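# Load two desk cartons into window seat, close lid

## Task

Move both cartons from the desk into the window seat's storage space and close its lid completely. The lid drops shut whenever nothing supports it, so it must never drop unsupported for more than a short distance and must never slam. One robot or both may do the work. At the end every robot must have released what it held and moved away. No robot may topple or be left leaning. The cartons and lid must stay in place without any robot holding them.

## Robot and tools

Robots: r1 and r2 are identical Hello Robot Stretch 3 units. Each has a two-wheel differential base (0.33 m long, 0.34 m wide, a passive omni wheel at the back), a mast carrying a lift, and a telescoping arm that reaches out to the robot's RIGHT side. At the arm's end is a wrist (yaw, pitch, roll) and a two-finger gripper. The head carries head_camera and nav_camera; wrist_camera rides on the gripper. Camera names carry the robot prefix, e.g. r2_wrist_camera. The base cannot strafe, so to move the gripper forward or back you drive the base. On-the-spot turns pivot about a point 0.05 m behind the front edge; with the arm retracted and wrist folded the swept circle has radius 0.28 m, and an unfolded level wrist reaches outside it.

Frames: the base frame has its origin on the floor between the drive wheels, x forward, y left, z up. hand_pose is expressed in it, located where the closed fingertips meet; with all wrist joints at zero the hand frame's x points up, y back toward the mast, z to the robot's rear. Fingertips are 0.04 m round pads. The odometry frame is the base frame at scene start. Every robot reports in its own frames, so only images, lidar_m, wrist_depth_mm and head_depth_mm reveal where the two robots sit relative to each other.

execute_actions: argument "actions" is a list holding one action or none (empty just returns state and pictures). An action is an object keyed "r1" and/or "r2". Each robot entry may hold:
- "base": exactly one of {"translate_m": d}, a relative straight drive in metres from the current spot, forward positive, -1 to 1; or {"rotate_rad": d}, a relative turn in radians, counter-clockwise (left) positive, -3.2 to 3.2. It counts from the position in the latest reported state.
- "joints": absolute targets by name: lift_m 0 to 1.1 (arm height on mast, tolerance 0.004); arm_m 0 to 0.52 (extension, 0.004); wrist_yaw_rad -1.345 to 4.42 (0 along the arm, positive toward the robot's front, 3.0 folded over the base; 0.02); wrist_pitch_rad -1.57 to 0.451 (0 level, negative tips fingers down; 0.05); wrist_roll_rad -2.911 to 2.911 (0 fingers side by side; 0.02); gripper_m -0.089 to 0.179 (larger is wider; real tip gap is 0.007 m less near closed, 0.025 m less fully open, zero below 0.007; 0.004); head_pan_rad -3.953 to 1.73 (0 forward, positive left, -1.57 along the arm); head_tilt_rad -1.53 to 0.419 (negative looks down).
- "contact_limits": {"arm_m": N}, N a motor effort percent 1 to 100; the arm motion halts (contact_stop) near that effort, and until the next action it also caps how hard the arm holds. Too small stops instantly.
All motions in an action begin together; each may finish at a different moment; none runs over 15 s. Anything left out may keep driving toward an earlier target without showing it in status. Any unknown key or out-of-range number rejects the whole call and nothing moves. If a result reports a stop, remaining calls in that same reply are skipped. "cameras" picks images: omitted, null or ["all"] gives all, [] none; an unknown name rejects the call.

wait: {"seconds": 0 to 10}; commands nothing, the world keeps running, returns state and images. zoom_image: {"camera": name, "region": [x0, y0, x1, y1]} in pixels from the top-left, at most 504x504, only for cameras with full images in the latest result. finished_scene: {"scene": current number}; irreversible and reports success. Replying with no tool call ends everything.

Results: base_status and joint_status give how each motion of the last accepted action ended: done (for the base, wheels turned the commanded amount even if slipping), off_target (resting short and maybe still pushing), contact_stop, time_out, torque_fault (after the last three the old target is dropped). on_its_own covers uncommanded parts; "held at" is the held target, not the position. motor_effort is percent of maximum, positive toward larger joint values, peak in brackets; readings carry fixed offsets and noise, positive wheel effort pushes forward. lidar_m: 12 distances in metres, 30-degree sectors, 1st straight ahead then counter-clockwise (4th left, 7th behind, 10th right), plane 0.17 m above floor, range 0.15 to 12, "-" nothing; misses glass and thin legs, own body may hide sectors 5, 6, 9, 10. wrist_depth_mm (45 to 1000) and head_depth_mm (280 to 4000, image sideways) are 7x7 median depth grids from top left. base_odometry counts wheel turns only; turned_by_wheels and turned_by_imu give turn since last result; base_tilt in degrees, forward/right positive, with about 4 degrees fixed bias. The pictures line lists image order. Camera calibration (K, distortion, T_world_to_cam from that robot's base frame) is provided and slightly inaccurate, worse for the wrist camera.

Speed: base reaches 0.30 m/s and 1.9 rad/s only when lift_m < 0.30, arm_m < 0.03 and wrist_yaw_rad > 2.54; otherwise 0.10 m/s and 0.63 rad/s.

Gripper: to grasp, command below the object's width (lower squeezes harder; stall guard may weaken an overly hard grip, resend a different value). To open, command at least 0.02 above where contact began. Neither reading nor status confirms a grasp.

Safety: fold or unfold the wrist only with lift_m 0.32 to 0.95, wrist_pitch_rad -0.4, roll near 0; once folded lift may drop to 0.25. With wrist_yaw_rad below -0.4 pitch down to -0.5 or less. Arm and lift stop and go slack when pushing firmly; a slack lift may sag under load or be pushed up by closing fingers. Base, wrist and head never stop on contact; prolonged wrist strain trips a 10 s servo shutdown. Pushing with the gripper above about 0.45 m, pushing again after a contact_stop, or driving while gripping something fixed can tip the robot; if it leans, reverse in small steps, free the gripper, lower lift to about 0.2. Keep robots apart: base-to-robot contact plus any further driving is a hard press and fails the run; no state line reports robot contact. Travel per command differs between robots by up to 2.5 cm per metre. Lower the lid under support, never let it drop. Loose items may occasionally be nudged. The robot holds its last command while you think.

Each tool is called after "Request:" as name([rows], argument=value, ...), one row to a line, values as JSON.

## Session

Request:
execute_actions(actions=[])

Scene clock: 0.00 s.
r1.base_odometry: x=+0.000 y=+0.000 heading=+0.000 (m, m, rad; r1's odometry frame)
r1.turned_by_wheels: +0.000 (rad since the last result)
r1.turned_by_imu: +0.000 (rad since the last result)
r1.base_tilt: forward=+0.4 right=+1.0 (deg)
r1.lidar_m: 1.78 2.67 2.55 1.86 1.74 1.79 1.44 1.07 1.04 1.09 1.53 1.94
r1.head_depth_mm: 1878 1916 1939 1928 1954 1963 1959 / 1972 2054 2056 2076 2089 2093 2076 / 2072 2199 2196 2214 2187 2212 2103 / 2079 2363 2361 2390 2355 1818 1916 / 2081 2549 2576 2576 2502 2518 2158 / 2088 2764 2793 2815 2617 2737 2158 / 2090 2951 3054 3063 2614 2951 2160
r1.base_status: not commanded
r1.joint_positions: lift_m=+0.546 arm_m=-0.001 wrist_yaw_rad=+3.066 wrist_pitch_rad=-0.467 wrist_roll_rad=-0.008 gripper_m=+0.037 head_pan_rad=+0.003 head_tilt_rad=+0.012
r1.joint_status: not commanded
r1.motor_effort: left_wheel=+1 right_wheel=+0 lift_m=+41 arm_m=-1 wrist_yaw_rad=+0 wrist_pitch_rad=+6 wrist_roll_rad=+0 gripper_m=+0 head_pan_rad=+0 head_tilt_rad=+3 (%)
r1.hand_pose: x=-0.0049 y=+0.0734 z=+0.5476 quat_wxyz=(+0.189, +0.691, +0.139, +0.684) (m; r1's base frame)
r1.wrist_depth_mm: - - - - - - - / - - - - - - - / - - - - - - - / - - - - - - - / - - 941 943 941 887 887 / 847 827 822 784 - 782 748 / 718 728 692 706 670 676 660
r2.base_odometry: x=+0.000 y=+0.000 heading=+0.000 (m, m, rad; r2's odometry frame)
r2.turned_by_wheels: +0.000 (rad since the last result)
r2.turned_by_imu: +0.000 (rad since the last result)
r2.base_tilt: forward=-0.4 right=+0.9 (deg)
r2.lidar_m: 2.99 2.08 1.52 1.77 1.20 1.12 1.14 1.46 1.83 1.68 1.81 2.51
r2.head_depth_mm: 1714 2464 3431 3395 3361 3346 2325 / 1727 2521 3525 3550 3517 3421 2308 / 1745 2576 3740 3750 3710 3557 2294 / 1752 2565 3894 3952 3837 3541 2261 / 1776 2607 3544 3471 3528 3291 2261 / 1765 2629 2923 2985 2976 2854 2236 / 1806 2484 2561 2572 2577 1683 1996
r2.base_status: not commanded
r2.joint_positions: lift_m=+0.598 arm_m=+0.000 wrist_yaw_rad=+3.101 wrist_pitch_rad=-0.424 wrist_roll_rad=-0.014 gripper_m=+0.037 head_pan_rad=-0.001 head_tilt_rad=+0.005
r2.joint_status: not commanded
r2.motor_effort: left_wheel=+0 right_wheel=+0 lift_m=+38 arm_m=-1 wrist_yaw_rad=+1 wrist_pitch_rad=+6 wrist_roll_rad=-1 gripper_m=-1 head_pan_rad=+0 head_tilt_rad=+3 (%)
r2.hand_pose: x=-0.0122 y=+0.0785 z=+0.6099 quat_wxyz=(+0.162, +0.689, +0.136, +0.693) (m; r2's base frame)
r2.wrist_depth_mm: 895 - - - - - - / 935 - - - - - - / 965 - - - - - - / - - - - - - - / 944 - - - - - - / 843 862 881 856 - 861 874 / 722 734 716 729 736 741 750
pictures: r1_head_camera (sideways: a quarter turn clockwise sets it upright), r1_nav_camera (sideways: a quarter turn counterclockwise sets it upright), r1_wrist_camera, r2_head_camera (sideways: a quarter turn clockwise sets it upright), r2_nav_camera (sideways: a quarter turn counterclockwise sets it upright), r2_wrist_camera
camera_calibration (this result's frames):
r1_head_camera: T_world_to_cam=[[-0.0397885, -0.0176583, -0.999052, 1.32508], [-0.0376706, 0.99916, -0.0161599, 0.0233764], [0.998498, 0.0369919, -0.0404203, 0.0110406], [0, 0, 0, 1]] pos_world=[0.0425794, -0.000366569, 1.32464]
r1_nav_camera: T_world_to_cam=[[0.0391364, -0.0110733, 0.999173, -1.25958], [0.0321384, -0.999407, -0.0123347, 0.0721329], [0.998717, 0.0325946, -0.0387573, -0.00212429], [0, 0, 0, 1]] pos_world=[0.0490987, 0.0582117, 1.25934]
r1_wrist_camera: T_world_to_cam=[[0.996949, -0.0493754, -0.0604517, 0.0539706], [-0.0779705, -0.594289, -0.800463, 0.516818], [0.00359743, 0.802735, -0.596326, 0.431961], [0, 0, 0, 1]] pos_world=[-0.0150633, -0.0369462, 0.674546]
r2_head_camera: T_world_to_cam=[[0.0564635, -0.0387655, -0.997652, 1.31351], [-0.0212226, 0.998974, -0.040018, 0.0536541], [0.998179, 0.0234323, 0.0555829, -0.116438], [0, 0, 0, 1]] pos_world=[0.0431987, 0.0000484745, 1.31905]
r2_nav_camera: T_world_to_cam=[[-0.0353516, -0.0260337, 0.999036, -1.25806], [-0.0280879, -0.99924, -0.0270329, 0.0832515], [0.99898, -0.0290165, 0.0345935, -0.0854149], [0, 0, 0, 1]] pos_world=[0.0431919, 0.0479578, 1.26205]
r2_wrist_camera: T_world_to_cam=[[0.999197, -0.014215, 0.0374582, -0.00888067], [0.0228314, -0.566253, -0.823915, 0.581334], [0.0329228, 0.824109, -0.565474, 0.444581], [0, 0, 0, 1]] pos_world=[-0.019036, -0.0373274, 0.730701]
Images, in order (width x height): r1_head_camera 896x504, r1_nav_camera 672x504, r1_wrist_camera 644x364, r2_head_camera 896x504, r2_nav_camera 672x504, r2_wrist_camera 644x364.

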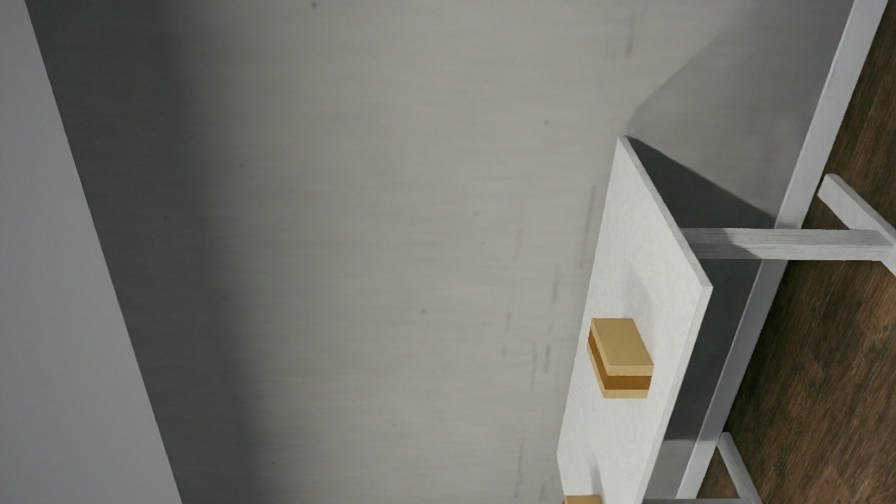

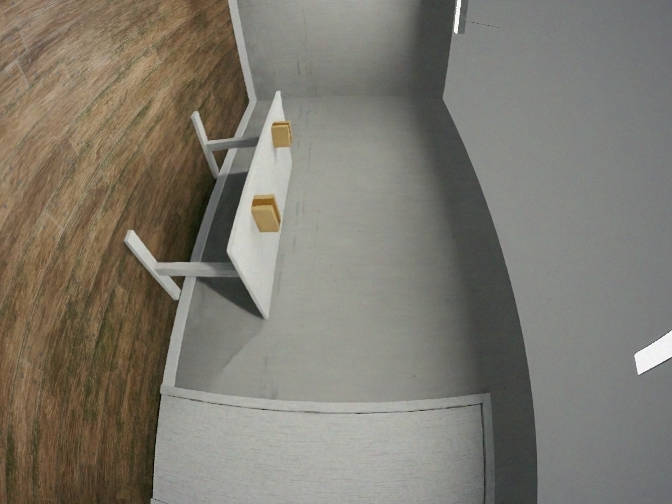

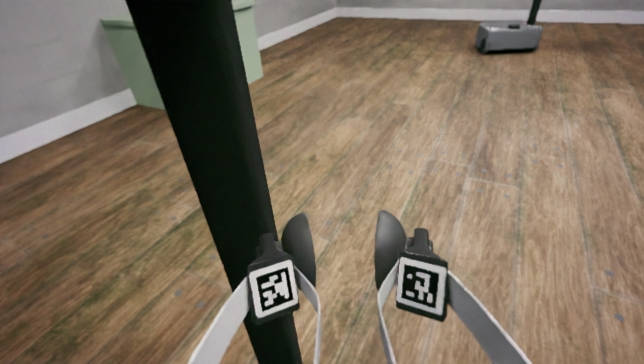

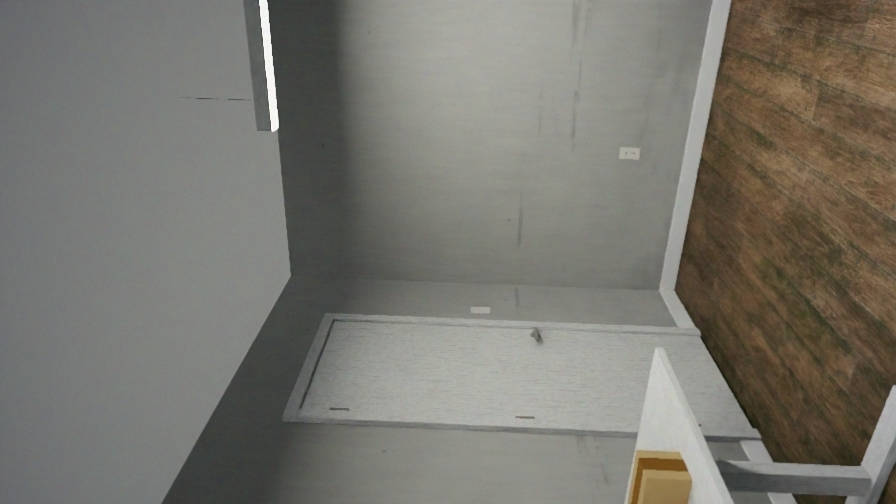

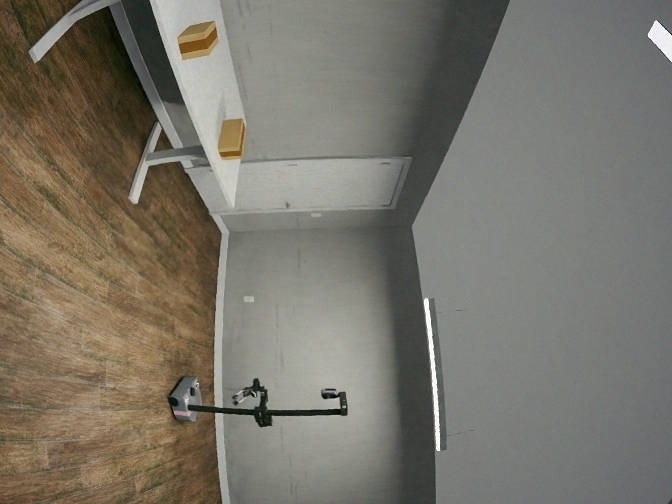

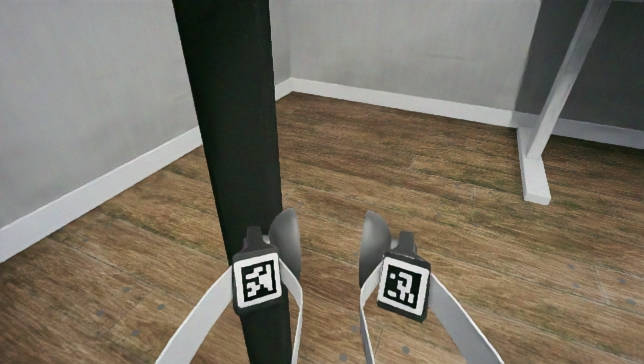

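Request:
execute_actions([
  {"r1":{"joints":{"head_pan_rad":1.7,"head_tilt_rad":-0.5,"lift_m":0.28,"wrist_pitch_rad":-0.4}},"r2":{"joints":{"head_pan_rad":-1.6,"head_tilt_rad":-0.5,"lift_m":0.28,"wrist_pitch_rad":-0.4}}},
], cameras=["r1_head_camera","r2_head_camera","r1_nav_camera","r2_nav_camera"])

Scene clock: 25.57 s.
r1.base_odometry: x=+0.000 y=+0.000 heading=+0.000 (m, m, rad; r1's odometry frame)
r1.turned_by_wheels: +0.000 (rad since the last result)
r1.turned_by_imu: +0.000 (rad since the last result)
r1.base_tilt: forward=+0.6 right=+1.0 (deg)
r1.lidar_m: 1.78 2.68 2.55 1.85 1.75 1.79 1.44 1.07 1.04 1.09 1.53 1.94
r1.head_depth_mm: 3451 3699 3795 2557 1925 1538 1285 / 3114 3485 3655 2555 1928 1547 1291 / 2696 2981 3309 2583 1929 1554 1290 / 2394 2625 2805 2347 1931 1557 1291 / 2144 2312 2399 2099 1935 1550 1295 / 1959 2097 2212 1966 1981 - - / 1822 - - - - - -
r1.base_status: not commanded
r1.joint_positions: lift_m=+0.280 arm_m=-0.001 wrist_yaw_rad=+3.066 wrist_pitch_rad=-0.423 wrist_roll_rad=-0.008 gripper_m=+0.037 head_pan_rad=+1.693 head_tilt_rad=-0.493
r1.joint_status: all done
r1.motor_effort: left_wheel=+1(0) right_wheel=+0(0) lift_m=+29(35) arm_m=-1(0) wrist_yaw_rad=+0(0) wrist_pitch_rad=+10(10) wrist_roll_rad=+0(0) gripper_m=+0(0) head_pan_rad=+4(47) head_tilt_rad=-4(44) (%)
r1.hand_pose: x=-0.0044 y=+0.0793 z=+0.2919 quat_wxyz=(+0.174, +0.694, +0.123, +0.688) (m; r1's base frame)
r1.wrist_depth_mm: - - - - - - - / - - - - - - - / - - - 992 965 908 888 / 814 782 - 736 726 703 700 / 654 633 - 613 597 574 567 / 539 523 530 522 - 487 470 / 459 - - - 426 420 415
r2.base_odometry: x=+0.000 y=+0.000 heading=+0.000 (m, m, rad; r2's odometry frame)
r2.turned_by_wheels: +0.000 (rad since the last result)
r2.turned_by_imu: +0.000 (rad since the last result)
r2.base_tilt: forward=-0.3 right=+0.8 (deg)
r2.lidar_m: 3.00 2.07 1.52 1.77 1.20 1.12 1.14 1.45 1.82 1.68 1.80 2.50
r2.head_depth_mm: 1484 1603 1713 1866 1990 1609 1312 / 1549 1666 1803 1969 2062 1604 1313 / 1613 1738 1896 2075 2049 1593 1304 / 1691 1827 2003 2193 2031 1592 1311 / 1752 1915 2103 2060 1975 1606 1301 / 1851 2023 2232 1956 1956 1580 1300 / 1944 2138 2394 2069 1992 1582 1298
r2.base_status: not commanded
r2.joint_positions: lift_m=+0.281 arm_m=+0.000 wrist_yaw_rad=+3.101 wrist_pitch_rad=-0.422 wrist_roll_rad=-0.014 gripper_m=+0.037 head_pan_rad=-1.593 head_tilt_rad=-0.493
r2.joint_status: all done
r2.motor_effort: left_wheel=+0(0) right_wheel=+0(0) lift_m=+15(31) arm_m=-1(1) wrist_yaw_rad=+1(1) wrist_pitch_rad=+10(11) wrist_roll_rad=+0(0) gripper_m=+0(0) head_pan_rad=-4(46) head_tilt_rad=-3(36) (%)
r2.hand_pose: x=-0.0122 y=+0.0787 z=+0.2924 quat_wxyz=(+0.162, +0.689, +0.136, +0.693) (m; r2's base frame)
r2.wrist_depth_mm: 896 - - - - - - / 904 - - - - - - / 861 934 - 955 978 977 - / 707 707 731 711 723 741 750 / 571 577 579 582 601 590 593 / 481 495 - - - 491 495 / 423 - - - 414 426 429
pictures: r1_head_camera (sideways: a quarter turn clockwise sets it upright), r1_nav_camera (sideways: a quarter turn counterclockwise sets it upright), r2_head_camera (sideways: a quarter turn clockwise sets it upright), r2_nav_camera (sideways: a quarter turn counterclockwise sets it upright)
camera_calibration (this result's frames):
r1_head_camera: T_world_to_cam=[[0.0805172, -0.512315, -0.855015, 1.1362], [-0.98713, -0.159894, 0.00284807, 0.00441736], [-0.138171, 0.843782, -0.518596, 0.640318], [0, 0, 0, 1]] pos_world=[0.00135017, 0.0425099, 1.30352]
r1_nav_camera: T_world_to_cam=[[-0.0519309, 0.515239, 0.855472, -1.07132], [0.98963, 0.141431, -0.0251069, 0.0829076], [-0.133926, 0.845296, -0.517241, 0.627531], [0, 0, 0, 1]] pos_world=[-0.0536397, 0.00980997, 1.24315]
r2_head_camera: T_world_to_cam=[[-0.0292564, 0.427717, -0.903439, 1.19075], [0.99956, 0.016857, -0.0243885, 0.0270581], [0.00479795, -0.903756, -0.428022, 0.519098], [0, 0, 0, 1]] pos_world=[0.00530041, -0.0406236, 1.29862]
r2_nav_camera: T_world_to_cam=[[-0.0359248, -0.445565, 0.894528, -1.12137], [-0.998228, 0.0584837, -0.0109587, 0.0682299], [-0.0474325, -0.893337, -0.446877, 0.547653], [0, 0, 0, 1]] pos_world=[0.0538005, -0.0143959, 1.24858]
Images, in order (width x height): r1_head_camera 896x504, r1_nav_camera 672x504, r2_head_camera 896x504, r2_nav_camera 672x504.

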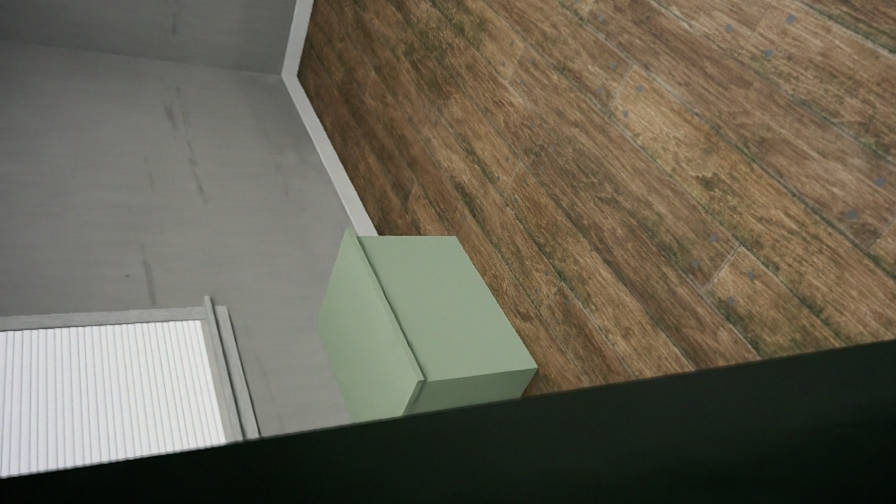

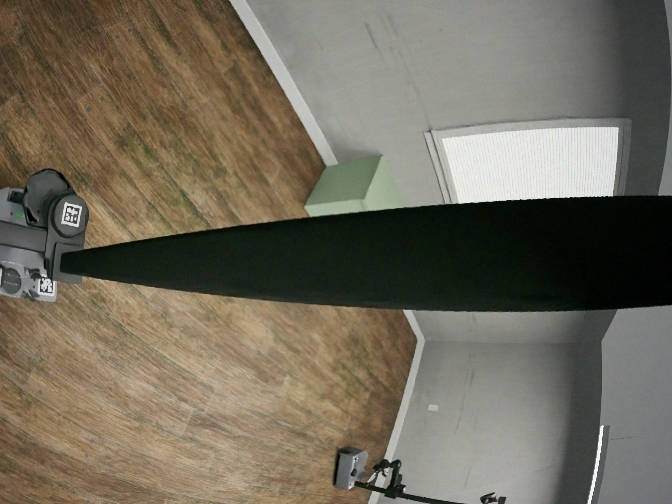

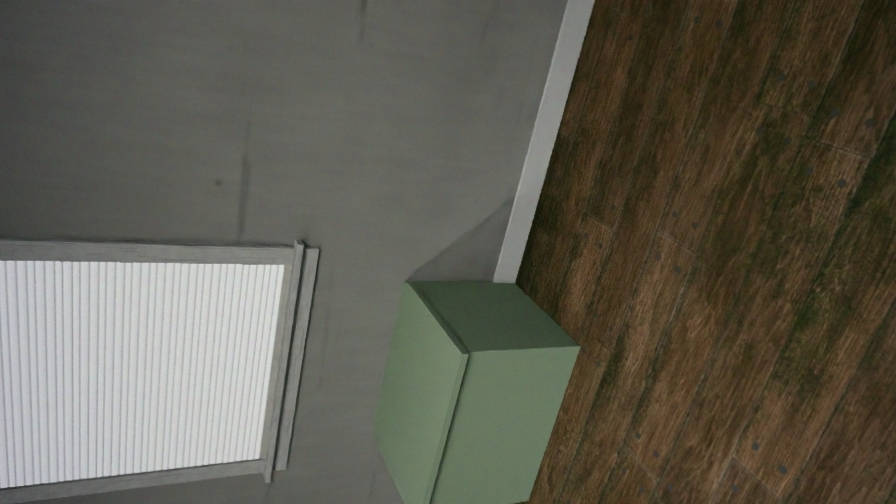

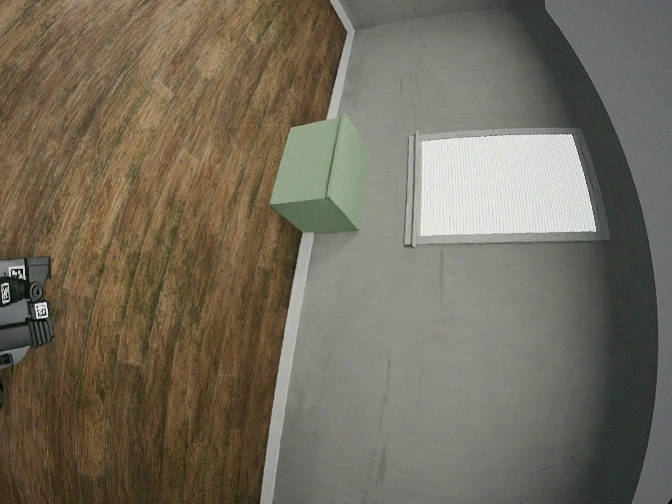

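Request:
execute_actions([
  {"r1":{"base":{"rotate_rad":-1.364},"joints":{"head_pan_rad":-2.6,"head_tilt_rad":-0.8}},"r2":{"base":{"rotate_rad":0.48},"joints":{"head_pan_rad":0.3,"head_tilt_rad":-0.7}}},
], cameras=[])

Request:
execute_actions([
  {"r1":{"base":{"translate_m":-1.0}},"r2":{"base":{"translate_m":0.85}}},
], cameras=["r1_head_camera","r2_head_camera","r2_nav_camera"])

Scene clock: 68.03 s.
r1.base_odometry: x=+0.000 y=+0.000 heading=-1.364 (m, m, rad; r1's odometry frame)
r1.turned_by_wheels: -1.364 (rad since the last result)
r1.turned_by_imu: -1.347 (rad since the last result)
r1.base_tilt: forward=+0.5 right=+1.0 (deg)
r1.lidar_m: 1.20 1.94 1.94 1.78 2.55 2.56 1.69 1.79 1.79 1.21 1.04 1.04
r1.head_depth_mm: 1782 1950 2019 1750 1486 1293 1157 / 1742 2027 2121 1749 1489 1293 1164 / 1693 1976 2125 1754 1491 1293 1164 / 1659 1915 2091 1765 1495 1292 1166 / 1621 1865 2073 1762 1493 1300 1166 / 1598 1818 2039 1763 1501 1306 1150 / 1552 1785 2033 1774 1502 1305 1148
r1.base_status: done
r1.joint_positions: lift_m=+0.280 arm_m=-0.001 wrist_yaw_rad=+3.066 wrist_pitch_rad=-0.423 wrist_roll_rad=-0.008 gripper_m=+0.037 head_pan_rad=-2.593 head_tilt_rad=-0.791
r1.joint_status: all done
r1.motor_effort: left_wheel=+1(8) right_wheel=-2(6) lift_m=+29(29) arm_m=-1(0) wrist_yaw_rad=-1(0) wrist_pitch_rad=+11(10) wrist_roll_rad=+0(0) gripper_m=+1(1) head_pan_rad=-4(48) head_tilt_rad=-7(37) (%)
r1.hand_pose: x=-0.0044 y=+0.0793 z=+0.2919 quat_wxyz=(+0.174, +0.694, +0.123, +0.688) (m; r1's base frame)
r1.wrist_depth_mm: - - - - - - - / - - - - - - - / - - - - 942 921 861 / 814 786 - 749 711 706 676 / 646 638 - 607 599 573 557 / 527 526 528 519 - 484 478 / 458 - - - 422 417 406
r2.base_odometry: x=+0.000 y=+0.000 heading=+0.480 (m, m, rad; r2's odometry frame)
r2.turned_by_wheels: +0.480 (rad since the last result)
r2.turned_by_imu: +0.484 (rad since the last result)
r2.base_tilt: forward=-0.4 right=+0.9 (deg)
r2.lidar_m: 2.11 1.53 1.88 1.22 1.12 1.13 1.41 1.83 1.68 1.74 2.44 3.23
r2.head_depth_mm: 1919 1881 2470 2094 1675 1383 1180 / 1856 1886 2393 2087 1658 1371 1179 / 1775 1870 2276 2093 1646 1377 1178 / 1730 1829 1440 2071 1655 1372 1175 / 1659 1769 1414 1913 1634 1361 1170 / 1609 1729 2006 2052 1636 1360 1171 / 1558 1734 1923 2032 1622 1359 1163
r2.base_status: done
r2.joint_positions: lift_m=+0.281 arm_m=+0.000 wrist_yaw_rad=+3.101 wrist_pitch_rad=-0.422 wrist_roll_rad=-0.014 gripper_m=+0.037 head_pan_rad=+0.293 head_tilt_rad=-0.691
r2.joint_status: all done
r2.motor_effort: left_wheel=-1(8) right_wheel=+2(9) lift_m=+15(15) arm_m=-1(1) wrist_yaw_rad=+0(1) wrist_pitch_rad=+10(10) wrist_roll_rad=+0(0) gripper_m=-1(1) head_pan_rad=+3(43) head_tilt_rad=-4(20) (%)
r2.hand_pose: x=-0.0122 y=+0.0787 z=+0.2924 quat_wxyz=(+0.162, +0.689, +0.136, +0.693) (m; r2's base frame)
r2.wrist_depth_mm: 810 896 - - - - - / 844 967 - - - - - / 874 923 - 952 947 981 - / 710 695 706 718 732 719 745 / 564 573 571 583 614 589 597 / 478 496 - - - 495 496 / 424 - - - 415 428 427
pictures: none
No camera images: the call's "cameras" was empty. Leave "cameras" out to get every camera's image.

Scene clock: 73.03 s.
r1.base_odometry: x=-0.205 y=+0.979 heading=-1.364 (m, m, rad; r1's odometry frame)
r1.turned_by_wheels: +0.000 (rad since the last result)
r1.turned_by_imu: -0.004 (rad since the last result)
r1.base_tilt: forward=+0.5 right=+1.1 (deg)
r1.lidar_m: 2.01 2.65 2.20 1.91 2.98 2.24 0.76 0.72 1.09 1.26 1.75 1.75
r1.head_depth_mm: 1065 1245 1376 1167 1389 1285 1158 / 1041 1213 1342 1149 1347 1294 1161 / 1014 1185 1339 1270 1423 1295 1163 / 983 1152 1365 1637 1493 1297 1167 / 977 1124 1321 1591 1493 1298 1170 / 957 1095 1287 1544 1495 1304 1152 / 936 1073 1245 1491 1495 1308 1149
r1.base_status: done
r1.joint_positions: lift_m=+0.280 arm_m=-0.001 wrist_yaw_rad=+3.066 wrist_pitch_rad=-0.422 wrist_roll_rad=-0.008 gripper_m=+0.037 head_pan_rad=-2.593 head_tilt_rad=-0.791
r1.joint_status: not commanded
r1.motor_effort: left_wheel=+2(4) right_wheel=-1(10) lift_m=+29(30) arm_m=-1(1) wrist_yaw_rad=-1(0) wrist_pitch_rad=+10(11) wrist_roll_rad=+0(0) gripper_m=-1(1) head_pan_rad=-4(3) head_tilt_rad=-6(6) (%)
r1.hand_pose: x=-0.0044 y=+0.0793 z=+0.2921 quat_wxyz=(+0.174, +0.694, +0.123, +0.688) (m; r1's base frame)
r1.wrist_depth_mm: - - - - - - - / - - - - - - - / - - - 993 952 953 879 / 816 812 - 751 722 705 686 / 649 625 - 605 608 575 559 / 540 523 524 519 - 487 480 / 452 - - - 420 423 415
r2.base_odometry: x=+0.754 y=+0.392 heading=+0.480 (m, m, rad; r2's odometry frame)
r2.turned_by_wheels: +0.000 (rad since the last result)
r2.turned_by_imu: +0.006 (rad since the last result)
r2.base_tilt: forward=-0.4 right=+0.9 (deg)
r2.lidar_m: 1.33 1.27 0.83 1.59 1.65 1.66 2.07 2.50 2.10 1.80 3.12 1.33
r2.head_depth_mm: 1241 1418 1242 924 1571 1382 1184 / 1189 1347 1237 922 1523 1382 1184 / 1152 1293 1239 921 801 1375 1180 / 1114 1250 1221 918 754 1375 1175 / 1079 1201 1225 726 709 1369 1173 / 1034 1158 1211 823 709 1334 1167 / 1009 1119 1195 907 725 1274 1136
r2.base_status: done
r2.joint_positions: lift_m=+0.281 arm_m=+0.000 wrist_yaw_rad=+3.101 wrist_pitch_rad=-0.422 wrist_roll_rad=-0.014 gripper_m=+0.037 head_pan_rad=+0.293 head_tilt_rad=-0.692
r2.joint_status: not commanded
r2.motor_effort: left_wheel=-1(9) right_wheel=+2(9) lift_m=+16(15) arm_m=-1(1) wrist_yaw_rad=+1(1) wrist_pitch_rad=+10(10) wrist_roll_rad=+0(0) gripper_m=+0(0) head_pan_rad=+4(4) head_tilt_rad=-4(4) (%)
r2.hand_pose: x=-0.0122 y=+0.0787 z=+0.2924 quat_wxyz=(+0.162, +0.689, +0.136, +0.693) (m; r2's base frame)
r2.wrist_depth_mm: - - - - - - 909 / - - - - - - 904 / 912 925 - 942 958 992 860 / 707 701 711 709 722 688 749 / 569 565 575 586 607 591 597 / 483 498 - - - 489 494 / 417 - - - 416 422 423
pictures: r1_head_camera (sideways: a quarter turn clockwise sets it upright), r2_head_camera (sideways: a quarter turn clockwise sets it upright), r2_nav_camera (sideways: a quarter turn counterclockwise sets it upright)
camera_calibration (this result's frames):
r1_head_camera: T_world_to_cam=[[0.627383, 0.404097, -0.665654, 0.886041], [0.551911, -0.833785, 0.0140155, -0.0195063], [-0.549349, -0.376175, -0.746129, 0.938803], [0, 0, 0, 1]] pos_world=[-0.0293916, -0.0211569, 1.29054]
r2_head_camera: T_world_to_cam=[[-0.560277, -0.209397, -0.8014, 1.06093], [-0.329592, 0.943984, -0.0162277, 0.0245362], [0.759907, 0.255043, -0.597908, 0.735533], [0, 0, 0, 1]] pos_world=[0.043565, 0.0114015, 1.29041]
r2_nav_camera: T_world_to_cam=[[0.595395, 0.152336, 0.788859, -0.987434], [0.252286, -0.967646, -0.00355239, 0.0509577], [0.762795, 0.201133, -0.614564, 0.760883], [0, 0, 0, 1]] pos_world=[-0.00534022, 0.0466922, 1.24674]
Images, in order (width x height): r1_head_camera 896x504, r2_head_camera 896x504, r2_nav_camera 672x504.

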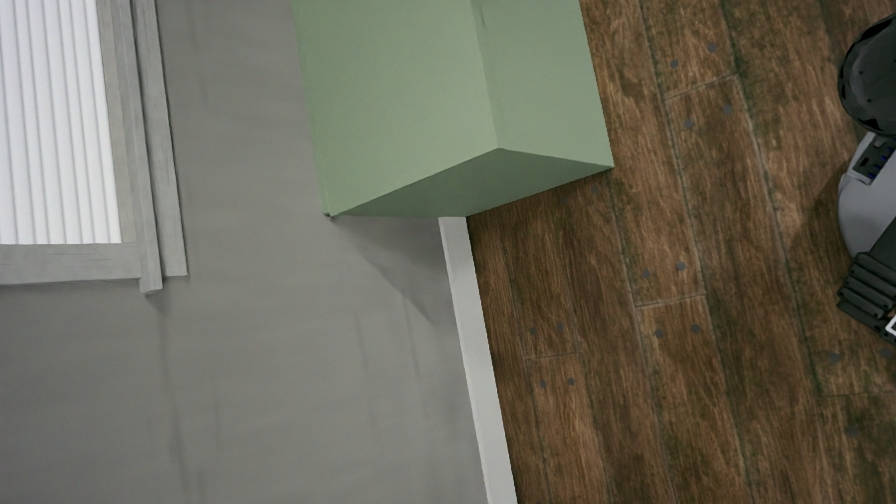

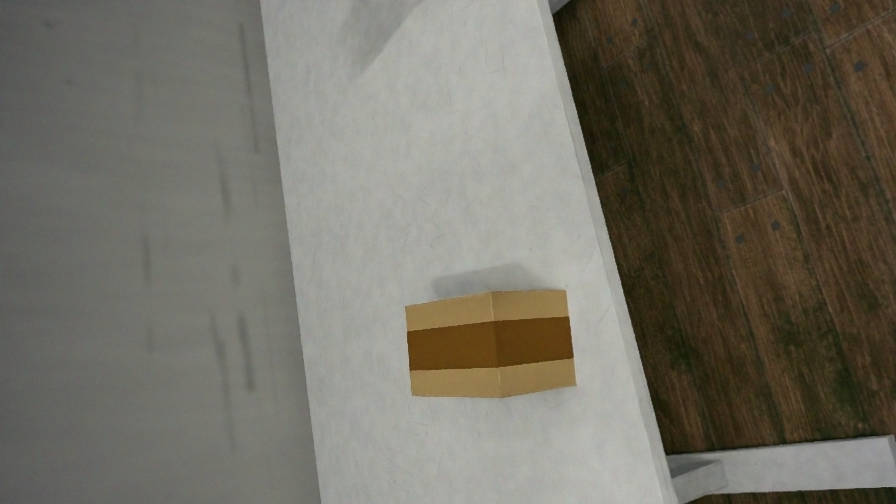

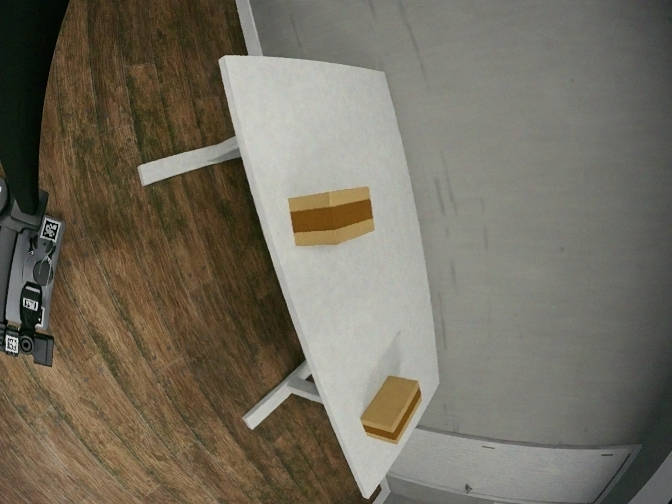

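Request:
execute_actions([
  {"r1":{"base":{"translate_m":-0.33},"joints":{"head_pan_rad":-1.65,"head_tilt_rad":-1.05}},"r2":{"base":{"rotate_rad":2.075},"joints":{"head_pan_rad":-1.57,"head_tilt_rad":-0.8,"lift_m":0.7}}},
], cameras=[])

Request:
execute_actions([
  {"r1":{"base":{"rotate_rad":-0.793},"joints":{"arm_m":0.08,"wrist_yaw_rad":1.8,"wrist_pitch_rad":0,"gripper_m":0}},"r2":{"joints":{"lift_m":1.03,"wrist_yaw_rad":1.0}}},
], cameras=[])

Request:
execute_actions([
  {"r1":{"joints":{"arm_m":0.18,"lift_m":0.15}},"r2":{"joints":{"wrist_yaw_rad":0,"wrist_pitch_rad":-1.2,"gripper_m":0.179,"arm_m":0.38}}},
], cameras=["r1_head_camera","r2_head_camera","r2_wrist_camera"])

Scene clock: 104.63 s.
r1.base_odometry: x=-0.273 y=+1.302 heading=-1.364 (m, m, rad; r1's odometry frame)
r1.turned_by_wheels: +0.000 (rad since the last result)
r1.turned_by_imu: -0.001 (rad since the last result)
r1.base_tilt: forward=+0.6 right=+1.3 (deg)
r1.lidar_m: 2.27 2.87 2.41 1.81 2.76 1.79 0.50 0.43 0.87 0.99 1.71 1.99
r1.head_depth_mm: 901 1048 1255 1426 1312 1188 1132 / 976 1150 1411 1455 1320 1238 - / 1066 1283 1548 1465 1324 - - / 1173 1426 1609 1471 1325 1198 1112 / 1297 1634 1648 1472 1332 1217 1118 / 1462 1793 1654 1468 1334 1218 1118 / 1666 1855 1656 1476 1332 1222 1126
r1.base_status: done
r1.joint_positions: lift_m=+0.280 arm_m=-0.001 wrist_yaw_rad=+3.066 wrist_pitch_rad=-0.422 wrist_roll_rad=-0.008 gripper_m=+0.037 head_pan_rad=-1.657 head_tilt_rad=-1.037
r1.joint_status: all done
r1.motor_effort: left_wheel=+1(4) right_wheel=-2(8) lift_m=+30(29) arm_m=+0(0) wrist_yaw_rad=+0(0) wrist_pitch_rad=+11(10) wrist_roll_rad=+0(0) gripper_m=+0(0) head_pan_rad=+3(47) head_tilt_rad=-9(35) (%)
r1.hand_pose: x=-0.0044 y=+0.0793 z=+0.2921 quat_wxyz=(+0.174, +0.694, +0.123, +0.688) (m; r1's base frame)
r1.wrist_depth_mm: - - - - - - - / - - - - - - - / - - - 953 954 907 896 / 832 781 - 749 731 695 690 / 654 635 - 617 609 575 566 / 534 530 518 528 - 490 482 / 458 - - - 421 414 409
r2.base_odometry: x=+0.754 y=+0.392 heading=+2.555 (m, m, rad; r2's odometry frame)
r2.turned_by_wheels: +2.075 (rad since the last result)
r2.turned_by_imu: +2.096 (rad since the last result)
r2.base_tilt: forward=-0.3 right=+0.8 (deg)
r2.lidar_m: 1.64 1.65 2.03 2.50 1.84 1.97 3.12 2.15 1.33 1.27 0.83 1.56
r2.head_depth_mm: 1121 1253 1035 821 1458 1309 - / 1103 1240 1030 819 1458 1300 - / 1095 1223 1030 735 1457 1305 - / 1082 1207 1027 716 1429 1308 - / 1070 1199 1024 811 1422 1294 1142 / 1055 1193 1018 807 1326 1268 1130 / 1044 1181 1022 808 1411 1295 1126
r2.base_status: done
r2.joint_positions: lift_m=+0.699 arm_m=+0.000 wrist_yaw_rad=+3.101 wrist_pitch_rad=-0.422 wrist_roll_rad=-0.014 gripper_m=+0.037 head_pan_rad=-1.563 head_tilt_rad=-0.790
r2.joint_status: all done
r2.motor_effort: left_wheel=-1(9) right_wheel=+2(9) lift_m=+57(62) arm_m=-2(1) wrist_yaw_rad=+0(0) wrist_pitch_rad=+10(10) wrist_roll_rad=-1(1) gripper_m=+0(0) head_pan_rad=-4(45) head_tilt_rad=-5(14) (%)
r2.hand_pose: x=-0.0122 y=+0.0787 z=+0.7111 quat_wxyz=(+0.162, +0.689, +0.135, +0.693) (m; r2's base frame)
r2.wrist_depth_mm: - - - - - - - / - - - - - - - / - - - - - - - / - - - - - - - / - - - - - - - / 956 968 - 985 - - - / 827 826 798 846 846 840 865
pictures: none
No camera images: the call's "cameras" was empty. Leave "cameras" out to get every camera's image.

Scene clock: 108.47 s.
r1.base_odometry: x=-0.273 y=+1.302 heading=-2.157 (m, m, rad; r1's odometry frame)
r1.turned_by_wheels: -0.793 (rad since the last result)
r1.turned_by_imu: -0.784 (rad since the last result)
r1.base_tilt: forward=+0.6 right=+1.0 (deg)
r1.lidar_m: 1.98 2.06 2.78 2.41 1.80 2.87 2.75 0.61 0.44 0.43 0.90 1.22
r1.head_depth_mm: 879 1076 1050 971 1281 1203 1133 / 872 1067 1056 958 1286 1238 - / 847 1051 1054 963 1191 1236 - / 841 1046 1280 1445 1345 1220 1117 / 837 1032 1318 1466 1323 1200 1118 / 846 1022 1298 1476 1335 1204 1118 / 837 1011 1281 1476 1334 1221 1124
r1.base_status: done
r1.joint_positions: lift_m=+0.280 arm_m=+0.080 wrist_yaw_rad=+1.803 wrist_pitch_rad=-0.026 wrist_roll_rad=-0.008 gripper_m=+0.000 head_pan_rad=-1.657 head_tilt_rad=-1.037
r1.joint_status: all done
r1.motor_effort: left_wheel=+1(6) right_wheel=-1(8) lift_m=+30(30) arm_m=+4(5) wrist_yaw_rad=-2(3) wrist_pitch_rad=+12(13) wrist_roll_rad=+0(0) gripper_m=-3(77) head_pan_rad=+4(4) head_tilt_rad=-9(9) (%)
r1.hand_pose: x=+0.2273 y=-0.1658 z=+0.3884 quat_wxyz=(+0.448, +0.558, -0.429, +0.551) (m; r1's base frame)
r1.wrist_depth_mm: - - - - - - - / - - - - - - - / - - - - - - - / - - - - - - - / - - - - - - - / 978 959 953 - 931 862 830 / 737 715 714 681 659 678 643
r2.base_odometry: x=+0.754 y=+0.392 heading=+2.555 (m, m, rad; r2's odometry frame)
r2.turned_by_wheels: +0.000 (rad since the last result)
r2.turned_by_imu: +0.000 (rad since the last result)
r2.base_tilt: forward=-0.3 right=+0.9 (deg)
r2.lidar_m: 1.64 1.66 2.03 2.50 1.81 1.82 3.11 2.14 1.32 1.27 0.83 1.56
r2.head_depth_mm: 1123 1247 - - - 1278 1136 / 1106 1231 - - - 1277 1136 / 1099 1216 - - - 1307 1140 / 1083 1207 1022 699 - 1274 1129 / 1065 1203 1069 - - 1296 1132 / 1058 1193 - - 1413 1273 1129 / 1041 1191 1100 - 1412 1293 1127
r2.base_status: not commanded
r2.joint_positions: lift_m=+1.029 arm_m=+0.000 wrist_yaw_rad=+1.002 wrist_pitch_rad=-0.422 wrist_roll_rad=-0.014 gripper_m=+0.037 head_pan_rad=-1.563 head_tilt_rad=-0.790
r2.joint_status: all done
r2.motor_effort: left_wheel=-2(2) right_wheel=+2(2) lift_m=+57(59) arm_m=-1(0) wrist_yaw_rad=-1(2) wrist_pitch_rad=+10(10) wrist_roll_rad=-1(0) gripper_m=+1(0) head_pan_rad=-4(4) head_tilt_rad=-5(4) (%)
r2.hand_pose: x=+0.1672 y=-0.2657 z=+1.0411 quat_wxyz=(+0.682, +0.460, -0.530, +0.205) (m; r2's base frame)
r2.wrist_depth_mm: - - - - - 871 743 / - - - - - 947 781 / - - - - - - 810 / - - - - - 781 792 / - - - - 649 632 638 / - - - - - 521 533 / - - - - 467 456 456
pictures: none
No camera images: the call's "cameras" was empty. Leave "cameras" out to get every camera's image.

Scene clock: 112.47 s.
r1.base_odometry: x=-0.273 y=+1.302 heading=-2.157 (m, m, rad; r1's odometry frame)
r1.turned_by_wheels: +0.000 (rad since the last result)
r1.turned_by_imu: +0.000 (rad since the last result)
r1.base_tilt: forward=+0.7 right=+1.0 (deg)
r1.lidar_m: 1.98 2.06 2.79 2.41 1.81 2.87 2.76 0.62 0.44 0.43 0.90 1.22
r1.head_depth_mm: 879 1076 1047 972 1276 1198 1125 / 873 1065 1051 961 1281 1232 - / 847 1056 1059 964 1272 - - / 840 1045 1279 1445 1336 1224 1116 / 836 1034 1311 1470 1350 1216 1115 / 845 1026 1297 1470 1337 1219 1124 / 836 1013 1281 1478 1338 1218 1122
r1.base_status: not commanded
r1.joint_positions: lift_m=+0.150 arm_m=+0.180 wrist_yaw_rad=+1.802 wrist_pitch_rad=-0.025 wrist_roll_rad=-0.008 gripper_m=+0.000 head_pan_rad=-1.657 head_tilt_rad=-1.037
r1.joint_status: all done
r1.motor_effort: left_wheel=+1(1) right_wheel=-2(2) lift_m=+29(29) arm_m=+4(3) wrist_yaw_rad=-1(1) wrist_pitch_rad=+12(12) wrist_roll_rad=+0(0) gripper_m=-2(2) head_pan_rad=+3(3) head_tilt_rad=-9(9) (%)
r1.hand_pose: x=+0.2274 y=-0.2660 z=+0.2585 quat_wxyz=(+0.448, +0.558, -0.430, +0.551) (m; r1's base frame)
r1.wrist_depth_mm: - - - - - - 982 / - - - - - - - / - - - - - - 981 / - - - - - - - / - - 987 - 943 888 816 / 718 685 659 - 655 613 602 / 528 509 501 489 474 471 459
r2.base_odometry: x=+0.754 y=+0.392 heading=+2.555 (m, m, rad; r2's odometry frame)
r2.turned_by_wheels: +0.000 (rad since the last result)
r2.turned_by_imu: +0.000 (rad since the last result)
r2.base_tilt: forward=-0.3 right=+0.9 (deg)
r2.lidar_m: 1.65 1.66 2.03 2.50 1.81 1.82 3.12 2.14 1.32 1.27 0.83 1.56
r2.head_depth_mm: 1139 1259 1036 819 1456 1299 1148 / - 1244 1011 816 1468 1303 1141 / - - 1024 734 1451 1308 1138 / 1079 1206 1025 715 1427 1312 1135 / 1067 1204 1022 810 1416 1300 1132 / 1061 1193 1019 809 1328 1267 1130 / 1042 1184 1016 806 1411 1300 1129
r2.base_status: not commanded
r2.joint_positions: lift_m=+1.029 arm_m=+0.380 wrist_yaw_rad=+0.000 wrist_pitch_rad=-1.199 wrist_roll_rad=-0.014 gripper_m=+0.179 head_pan_rad=-1.563 head_tilt_rad=-0.790
r2.joint_status: all done
r2.motor_effort: left_wheel=-2(2) right_wheel=+2(2) lift_m=+57(57) arm_m=+4(4) wrist_yaw_rad=+1(1) wrist_pitch_rad=+0(8) wrist_roll_rad=+0(0) gripper_m=+1(86) head_pan_rad=-3(3) head_tilt_rad=-5(5) (%)
r2.hand_pose: x=-0.0216 y=-0.5952 z=+0.9205 quat_wxyz=(+0.588, +0.402, -0.579, -0.397) (m; r2's base frame)
r2.wrist_depth_mm: 409 411 412 409 408 409 411 / 395 396 392 393 396 391 397 / 378 383 377 258 381 382 382 / 371 372 367 248 369 368 364 / 355 359 351 241 355 355 358 / 346 345 340 234 342 344 346 / 336 334 337 334 335 962 942
pictures: r1_head_camera (sideways: a quarter turn clockwise sets it upright), r2_head_camera (sideways: a quarter turn clockwise sets it upright), r2_wrist_camera
camera_calibration (this result's frames):
r1_head_camera: T_world_to_cam=[[0.0583733, 0.884209, -0.46343, 0.626057], [0.998281, -0.0541726, 0.0223831, -0.033117], [-0.00531382, -0.463939, -0.885851, 1.11712], [0, 0, 0, 1]] pos_world=[0.00245131, -0.037081, 1.28048]
r2_head_camera: T_world_to_cam=[[-0.043806, 0.672184, -0.739087, 0.976556], [0.998578, 0.051947, -0.0119414, 0.0108524], [0.0303665, -0.73856, -0.673504, 0.838319], [0, 0, 0, 1]] pos_world=[0.00648524, -0.0378405, 1.2865]
r2_wrist_camera: T_world_to_cam=[[-0.998968, -0.0446198, 0.00850821, -0.0552831], [-0.0454229, 0.980186, -0.192799, 0.793986], [0.000263012, -0.192986, -0.981201, 0.952364], [0, 0, 0, 1]] pos_world=[-0.0194113, -0.596928, 1.08801]
Images, in order (width x height): r1_head_camera 896x504, r2_head_camera 896x504, r2_wrist_camera 644x364.

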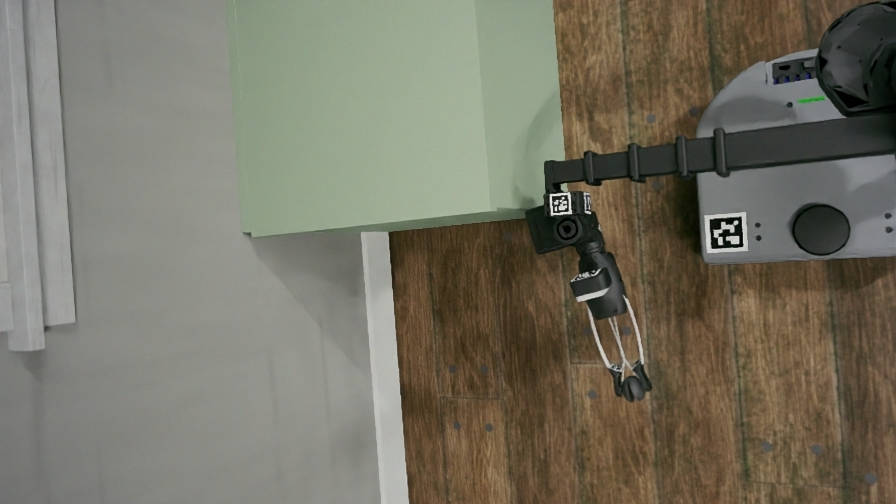

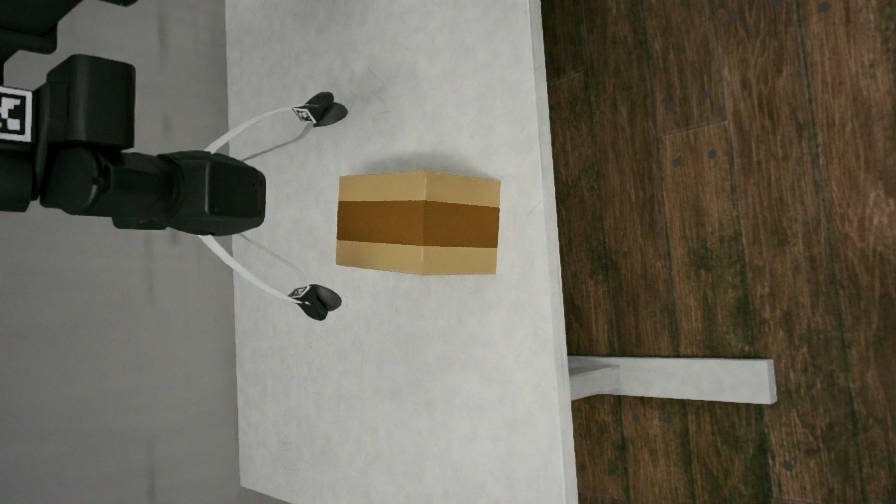

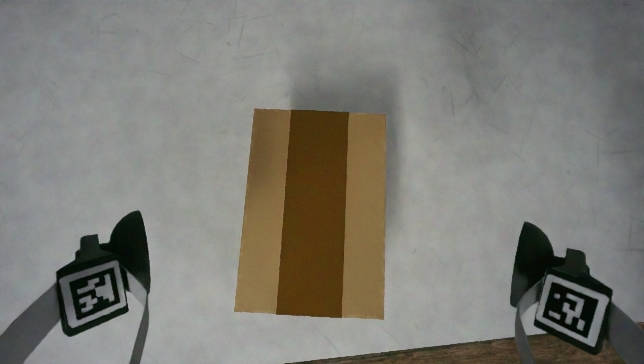

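Request:
execute_actions([
  {"r1":{"base":{"translate_m":0.02},"joints":{"arm_m":0.22}},"r2":{"base":{"translate_m":0.014},"joints":{"arm_m":0.405,"lift_m":0.99}}},
], cameras=[])

Request:
execute_actions([
  {"r1":{"joints":{"arm_m":0.28},"contact_limits":{"arm_m":15}},"r2":{"joints":{"lift_m":0.915}}},
], cameras=["r1_head_camera","r2_wrist_camera"])

Scene clock: 121.93 s.
r1.base_odometry: x=-0.284 y=+1.285 heading=-2.157 (m, m, rad; r1's odometry frame)
r1.turned_by_wheels: +0.000 (rad since the last result)
r1.turned_by_imu: +0.000 (rad since the last result)
r1.base_tilt: forward=+0.6 right=+0.9 (deg)
r1.lidar_m: 1.97 2.03 2.75 2.42 1.83 2.88 2.78 0.62 0.44 0.44 0.89 1.22
r1.head_depth_mm: 877 1073 1049 971 1275 1205 1127 / 874 1063 1058 960 1282 1229 - / 849 1056 1060 979 1286 - - / 840 1043 1333 1470 1295 1225 1115 / 851 1031 1312 1466 1339 1208 1115 / 843 1023 1302 1479 1351 1218 1122 / 838 1013 1284 1475 1335 1220 1122
r1.base_status: done
r1.joint_positions: lift_m=+0.150 arm_m=+0.220 wrist_yaw_rad=+1.802 wrist_pitch_rad=-0.025 wrist_roll_rad=-0.008 gripper_m=+0.000 head_pan_rad=-1.657 head_tilt_rad=-1.037
r1.joint_status: all done
r1.motor_effort: left_wheel=+1(6) right_wheel=-2(4) lift_m=+29(29) arm_m=+4(3) wrist_yaw_rad=-1(1) wrist_pitch_rad=+12(12) wrist_roll_rad=+0(0) gripper_m=-2(2) head_pan_rad=+3(3) head_tilt_rad=-9(9) (%)
r1.hand_pose: x=+0.2274 y=-0.3060 z=+0.2585 quat_wxyz=(+0.448, +0.558, -0.430, +0.551) (m; r1's base frame)
r1.wrist_depth_mm: - - - - - - 901 / - - - - - - 924 / - - - - - - 912 / - - - - - - 903 / - - 981 - 941 849 794 / 710 683 671 - 657 618 599 / 529 522 503 486 475 473 460
r2.base_odometry: x=+0.742 y=+0.400 heading=+2.555 (m, m, rad; r2's odometry frame)
r2.turned_by_wheels: +0.000 (rad since the last result)
r2.turned_by_imu: +0.000 (rad since the last result)
r2.base_tilt: forward=-0.3 right=+0.9 (deg)
r2.lidar_m: 1.63 1.64 2.02 2.50 1.86 1.83 3.12 1.37 1.34 1.26 0.82 1.56
r2.head_depth_mm: - 1248 1036 818 1462 1311 1140 / - 1259 1031 818 1458 1306 1139 / - - 990 710 1450 1303 1142 / 1082 1207 1022 737 1421 1300 1144 / 1065 1202 1023 809 1410 1301 1131 / 1052 1192 1023 806 1328 1282 1131 / 1041 1185 1014 807 720 1290 1125
r2.base_status: done
r2.joint_positions: lift_m=+0.991 arm_m=+0.405 wrist_yaw_rad=+0.000 wrist_pitch_rad=-1.200 wrist_roll_rad=-0.014 gripper_m=+0.179 head_pan_rad=-1.563 head_tilt_rad=-0.790
r2.joint_status: all done
r2.motor_effort: left_wheel=-1(3) right_wheel=+2(8) lift_m=+16(52) arm_m=+4(4) wrist_yaw_rad=+0(0) wrist_pitch_rad=+0(0) wrist_roll_rad=+0(0) gripper_m=+0(0) head_pan_rad=-3(4) head_tilt_rad=-5(5) (%)
r2.hand_pose: x=-0.0216 y=-0.6200 z=+0.8818 quat_wxyz=(+0.588, +0.402, -0.579, -0.397) (m; r2's base frame)
r2.wrist_depth_mm: 364 369 365 364 363 362 364 / 353 350 351 355 354 353 352 / 341 342 339 218 339 339 337 / 329 329 326 210 213 327 329 / 318 323 316 203 207 320 317 / 311 308 305 197 200 308 310 / 297 299 297 191 193 299 296
pictures: none
No camera images: the call's "cameras" was empty. Leave "cameras" out to get every camera's image.

Scene clock: 123.43 s.
r1.base_odometry: x=-0.284 y=+1.285 heading=-2.157 (m, m, rad; r1's odometry frame)
r1.turned_by_wheels: +0.000 (rad since the last result)
r1.turned_by_imu: +0.000 (rad since the last result)
r1.base_tilt: forward=+0.5 right=+1.0 (deg)
r1.lidar_m: 1.96 2.03 2.76 2.42 1.83 2.89 2.78 0.61 0.44 0.44 0.90 1.21
r1.head_depth_mm: 879 1077 1049 970 1283 1202 1131 / 874 1065 1051 960 1281 1235 - / 849 1053 1057 970 1287 1239 - / 841 1044 1332 1470 1315 1224 1117 / 849 1038 1313 1469 1324 1212 1118 / 845 1026 1296 1476 1339 1220 1119 / 838 1014 1282 1471 1342 1223 1123
r1.base_status: not commanded
r1.joint_positions: lift_m=+0.150 arm_m=+0.259 wrist_yaw_rad=+1.800 wrist_pitch_rad=-0.025 wrist_roll_rad=-0.007 gripper_m=+0.000 head_pan_rad=-1.657 head_tilt_rad=-1.038
r1.joint_status: arm_m contact_stop (moved +0.040 of +0.060)
r1.on_its_own: arm_m is slack since a contact_stop, until your next command for it (your +0.280 is given up)
r1.motor_effort: left_wheel=+0(3) right_wheel=+0(5) lift_m=+33(34) arm_m=+0(15) wrist_yaw_rad=-1(3) wrist_pitch_rad=+11(12) wrist_roll_rad=+0(0) gripper_m=-3(1) head_pan_rad=+3(3) head_tilt_rad=-8(9) (%)
r1.contact_limits: arm_m 15 (drawing in: default 22, maximum 36; extending or still: default 29, maximum 48)
r1.hand_pose: x=+0.2275 y=-0.3460 z=+0.2584 quat_wxyz=(+0.448, +0.557, -0.430, +0.550) (m; r1's base frame)
r1.wrist_depth_mm: - - - - - - 861 / - - - - - - 845 / - - - - - - 850 / - - - - - - 850 / - - 983 - 947 859 773 / 691 695 656 - 658 612 592 / 525 504 509 490 472 473 462
r2.base_odometry: x=+0.742 y=+0.400 heading=+2.555 (m, m, rad; r2's odometry frame)
r2.turned_by_wheels: +0.000 (rad since the last result)
r2.turned_by_imu: +0.000 (rad since the last result)
r2.base_tilt: forward=-0.3 right=+0.9 (deg)
r2.lidar_m: 1.63 1.64 2.01 2.51 1.85 1.84 3.13 1.37 1.34 1.26 0.82 1.56
r2.head_depth_mm: 1110 1229 - 796 1456 1310 1143 / 1090 - 1036 817 1460 1308 1136 / 1087 - 957 710 1444 1304 1131 / 1080 1200 1066 739 1418 1302 1135 / 1063 1197 1019 811 1418 1302 1132 / 1051 1188 1022 808 1324 1284 1132 / 1040 1180 1017 805 721 1292 1125
r2.base_status: not commanded
r2.joint_positions: lift_m=+0.916 arm_m=+0.405 wrist_yaw_rad=+0.000 wrist_pitch_rad=-1.200 wrist_roll_rad=-0.014 gripper_m=+0.179 head_pan_rad=-1.563 head_tilt_rad=-0.790
r2.joint_status: all done
r2.motor_effort: left_wheel=-1(1) right_wheel=+2(2) lift_m=+16(15) arm_m=+4(4) wrist_yaw_rad=+0(1) wrist_pitch_rad=+0(0) wrist_roll_rad=+0(1) gripper_m=+0(1) head_pan_rad=-4(3) head_tilt_rad=-4(5) (%)
r2.hand_pose: x=-0.0216 y=-0.6200 z=+0.8068 quat_wxyz=(+0.588, +0.402, -0.579, -0.397) (m; r2's base frame)
r2.wrist_depth_mm: 284 281 283 284 280 282 283 / 273 273 147 144 144 272 271 / 263 263 141 139 139 263 261 / 255 255 136 134 135 254 253 / 246 246 131 130 130 247 244 / - 238 127 126 126 235 239 / 230 232 123 122 122 229 227
pictures: r1_head_camera (sideways: a quarter turn clockwise sets it upright), r2_wrist_camera
camera_calibration (this result's frames):
r1_head_camera: T_world_to_cam=[[0.0584074, 0.884607, -0.462665, 0.625061], [0.998279, -0.0541918, 0.0224103, -0.0331524], [-0.00524834, -0.463178, -0.88625, 1.11764], [0, 0, 0, 1]] pos_world=[0.00245289, -0.0370626, 1.28045]
r2_wrist_camera: T_world_to_cam=[[-0.998968, -0.044624, 0.00848238, -0.0554073], [-0.0454223, 0.980298, -0.19223, 0.796054], [0.000262825, -0.192417, -0.981313, 0.836501], [0, 0, 0, 1]] pos_world=[-0.0194114, -0.621885, 0.974365]
Images, in order (width x height): r1_head_camera 896x504, r2_wrist_camera 644x364.

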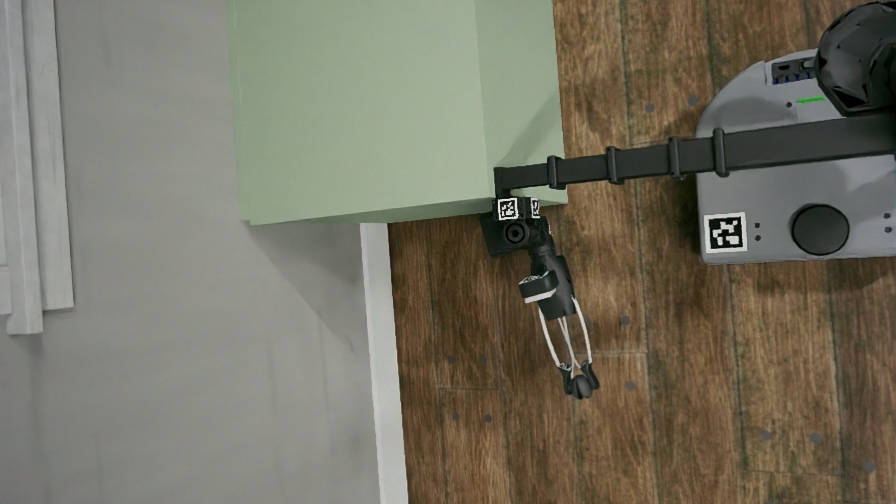

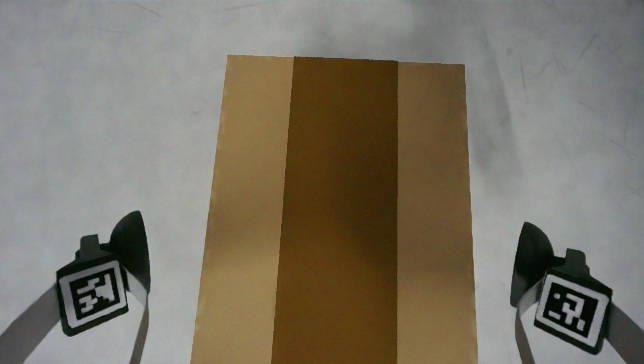

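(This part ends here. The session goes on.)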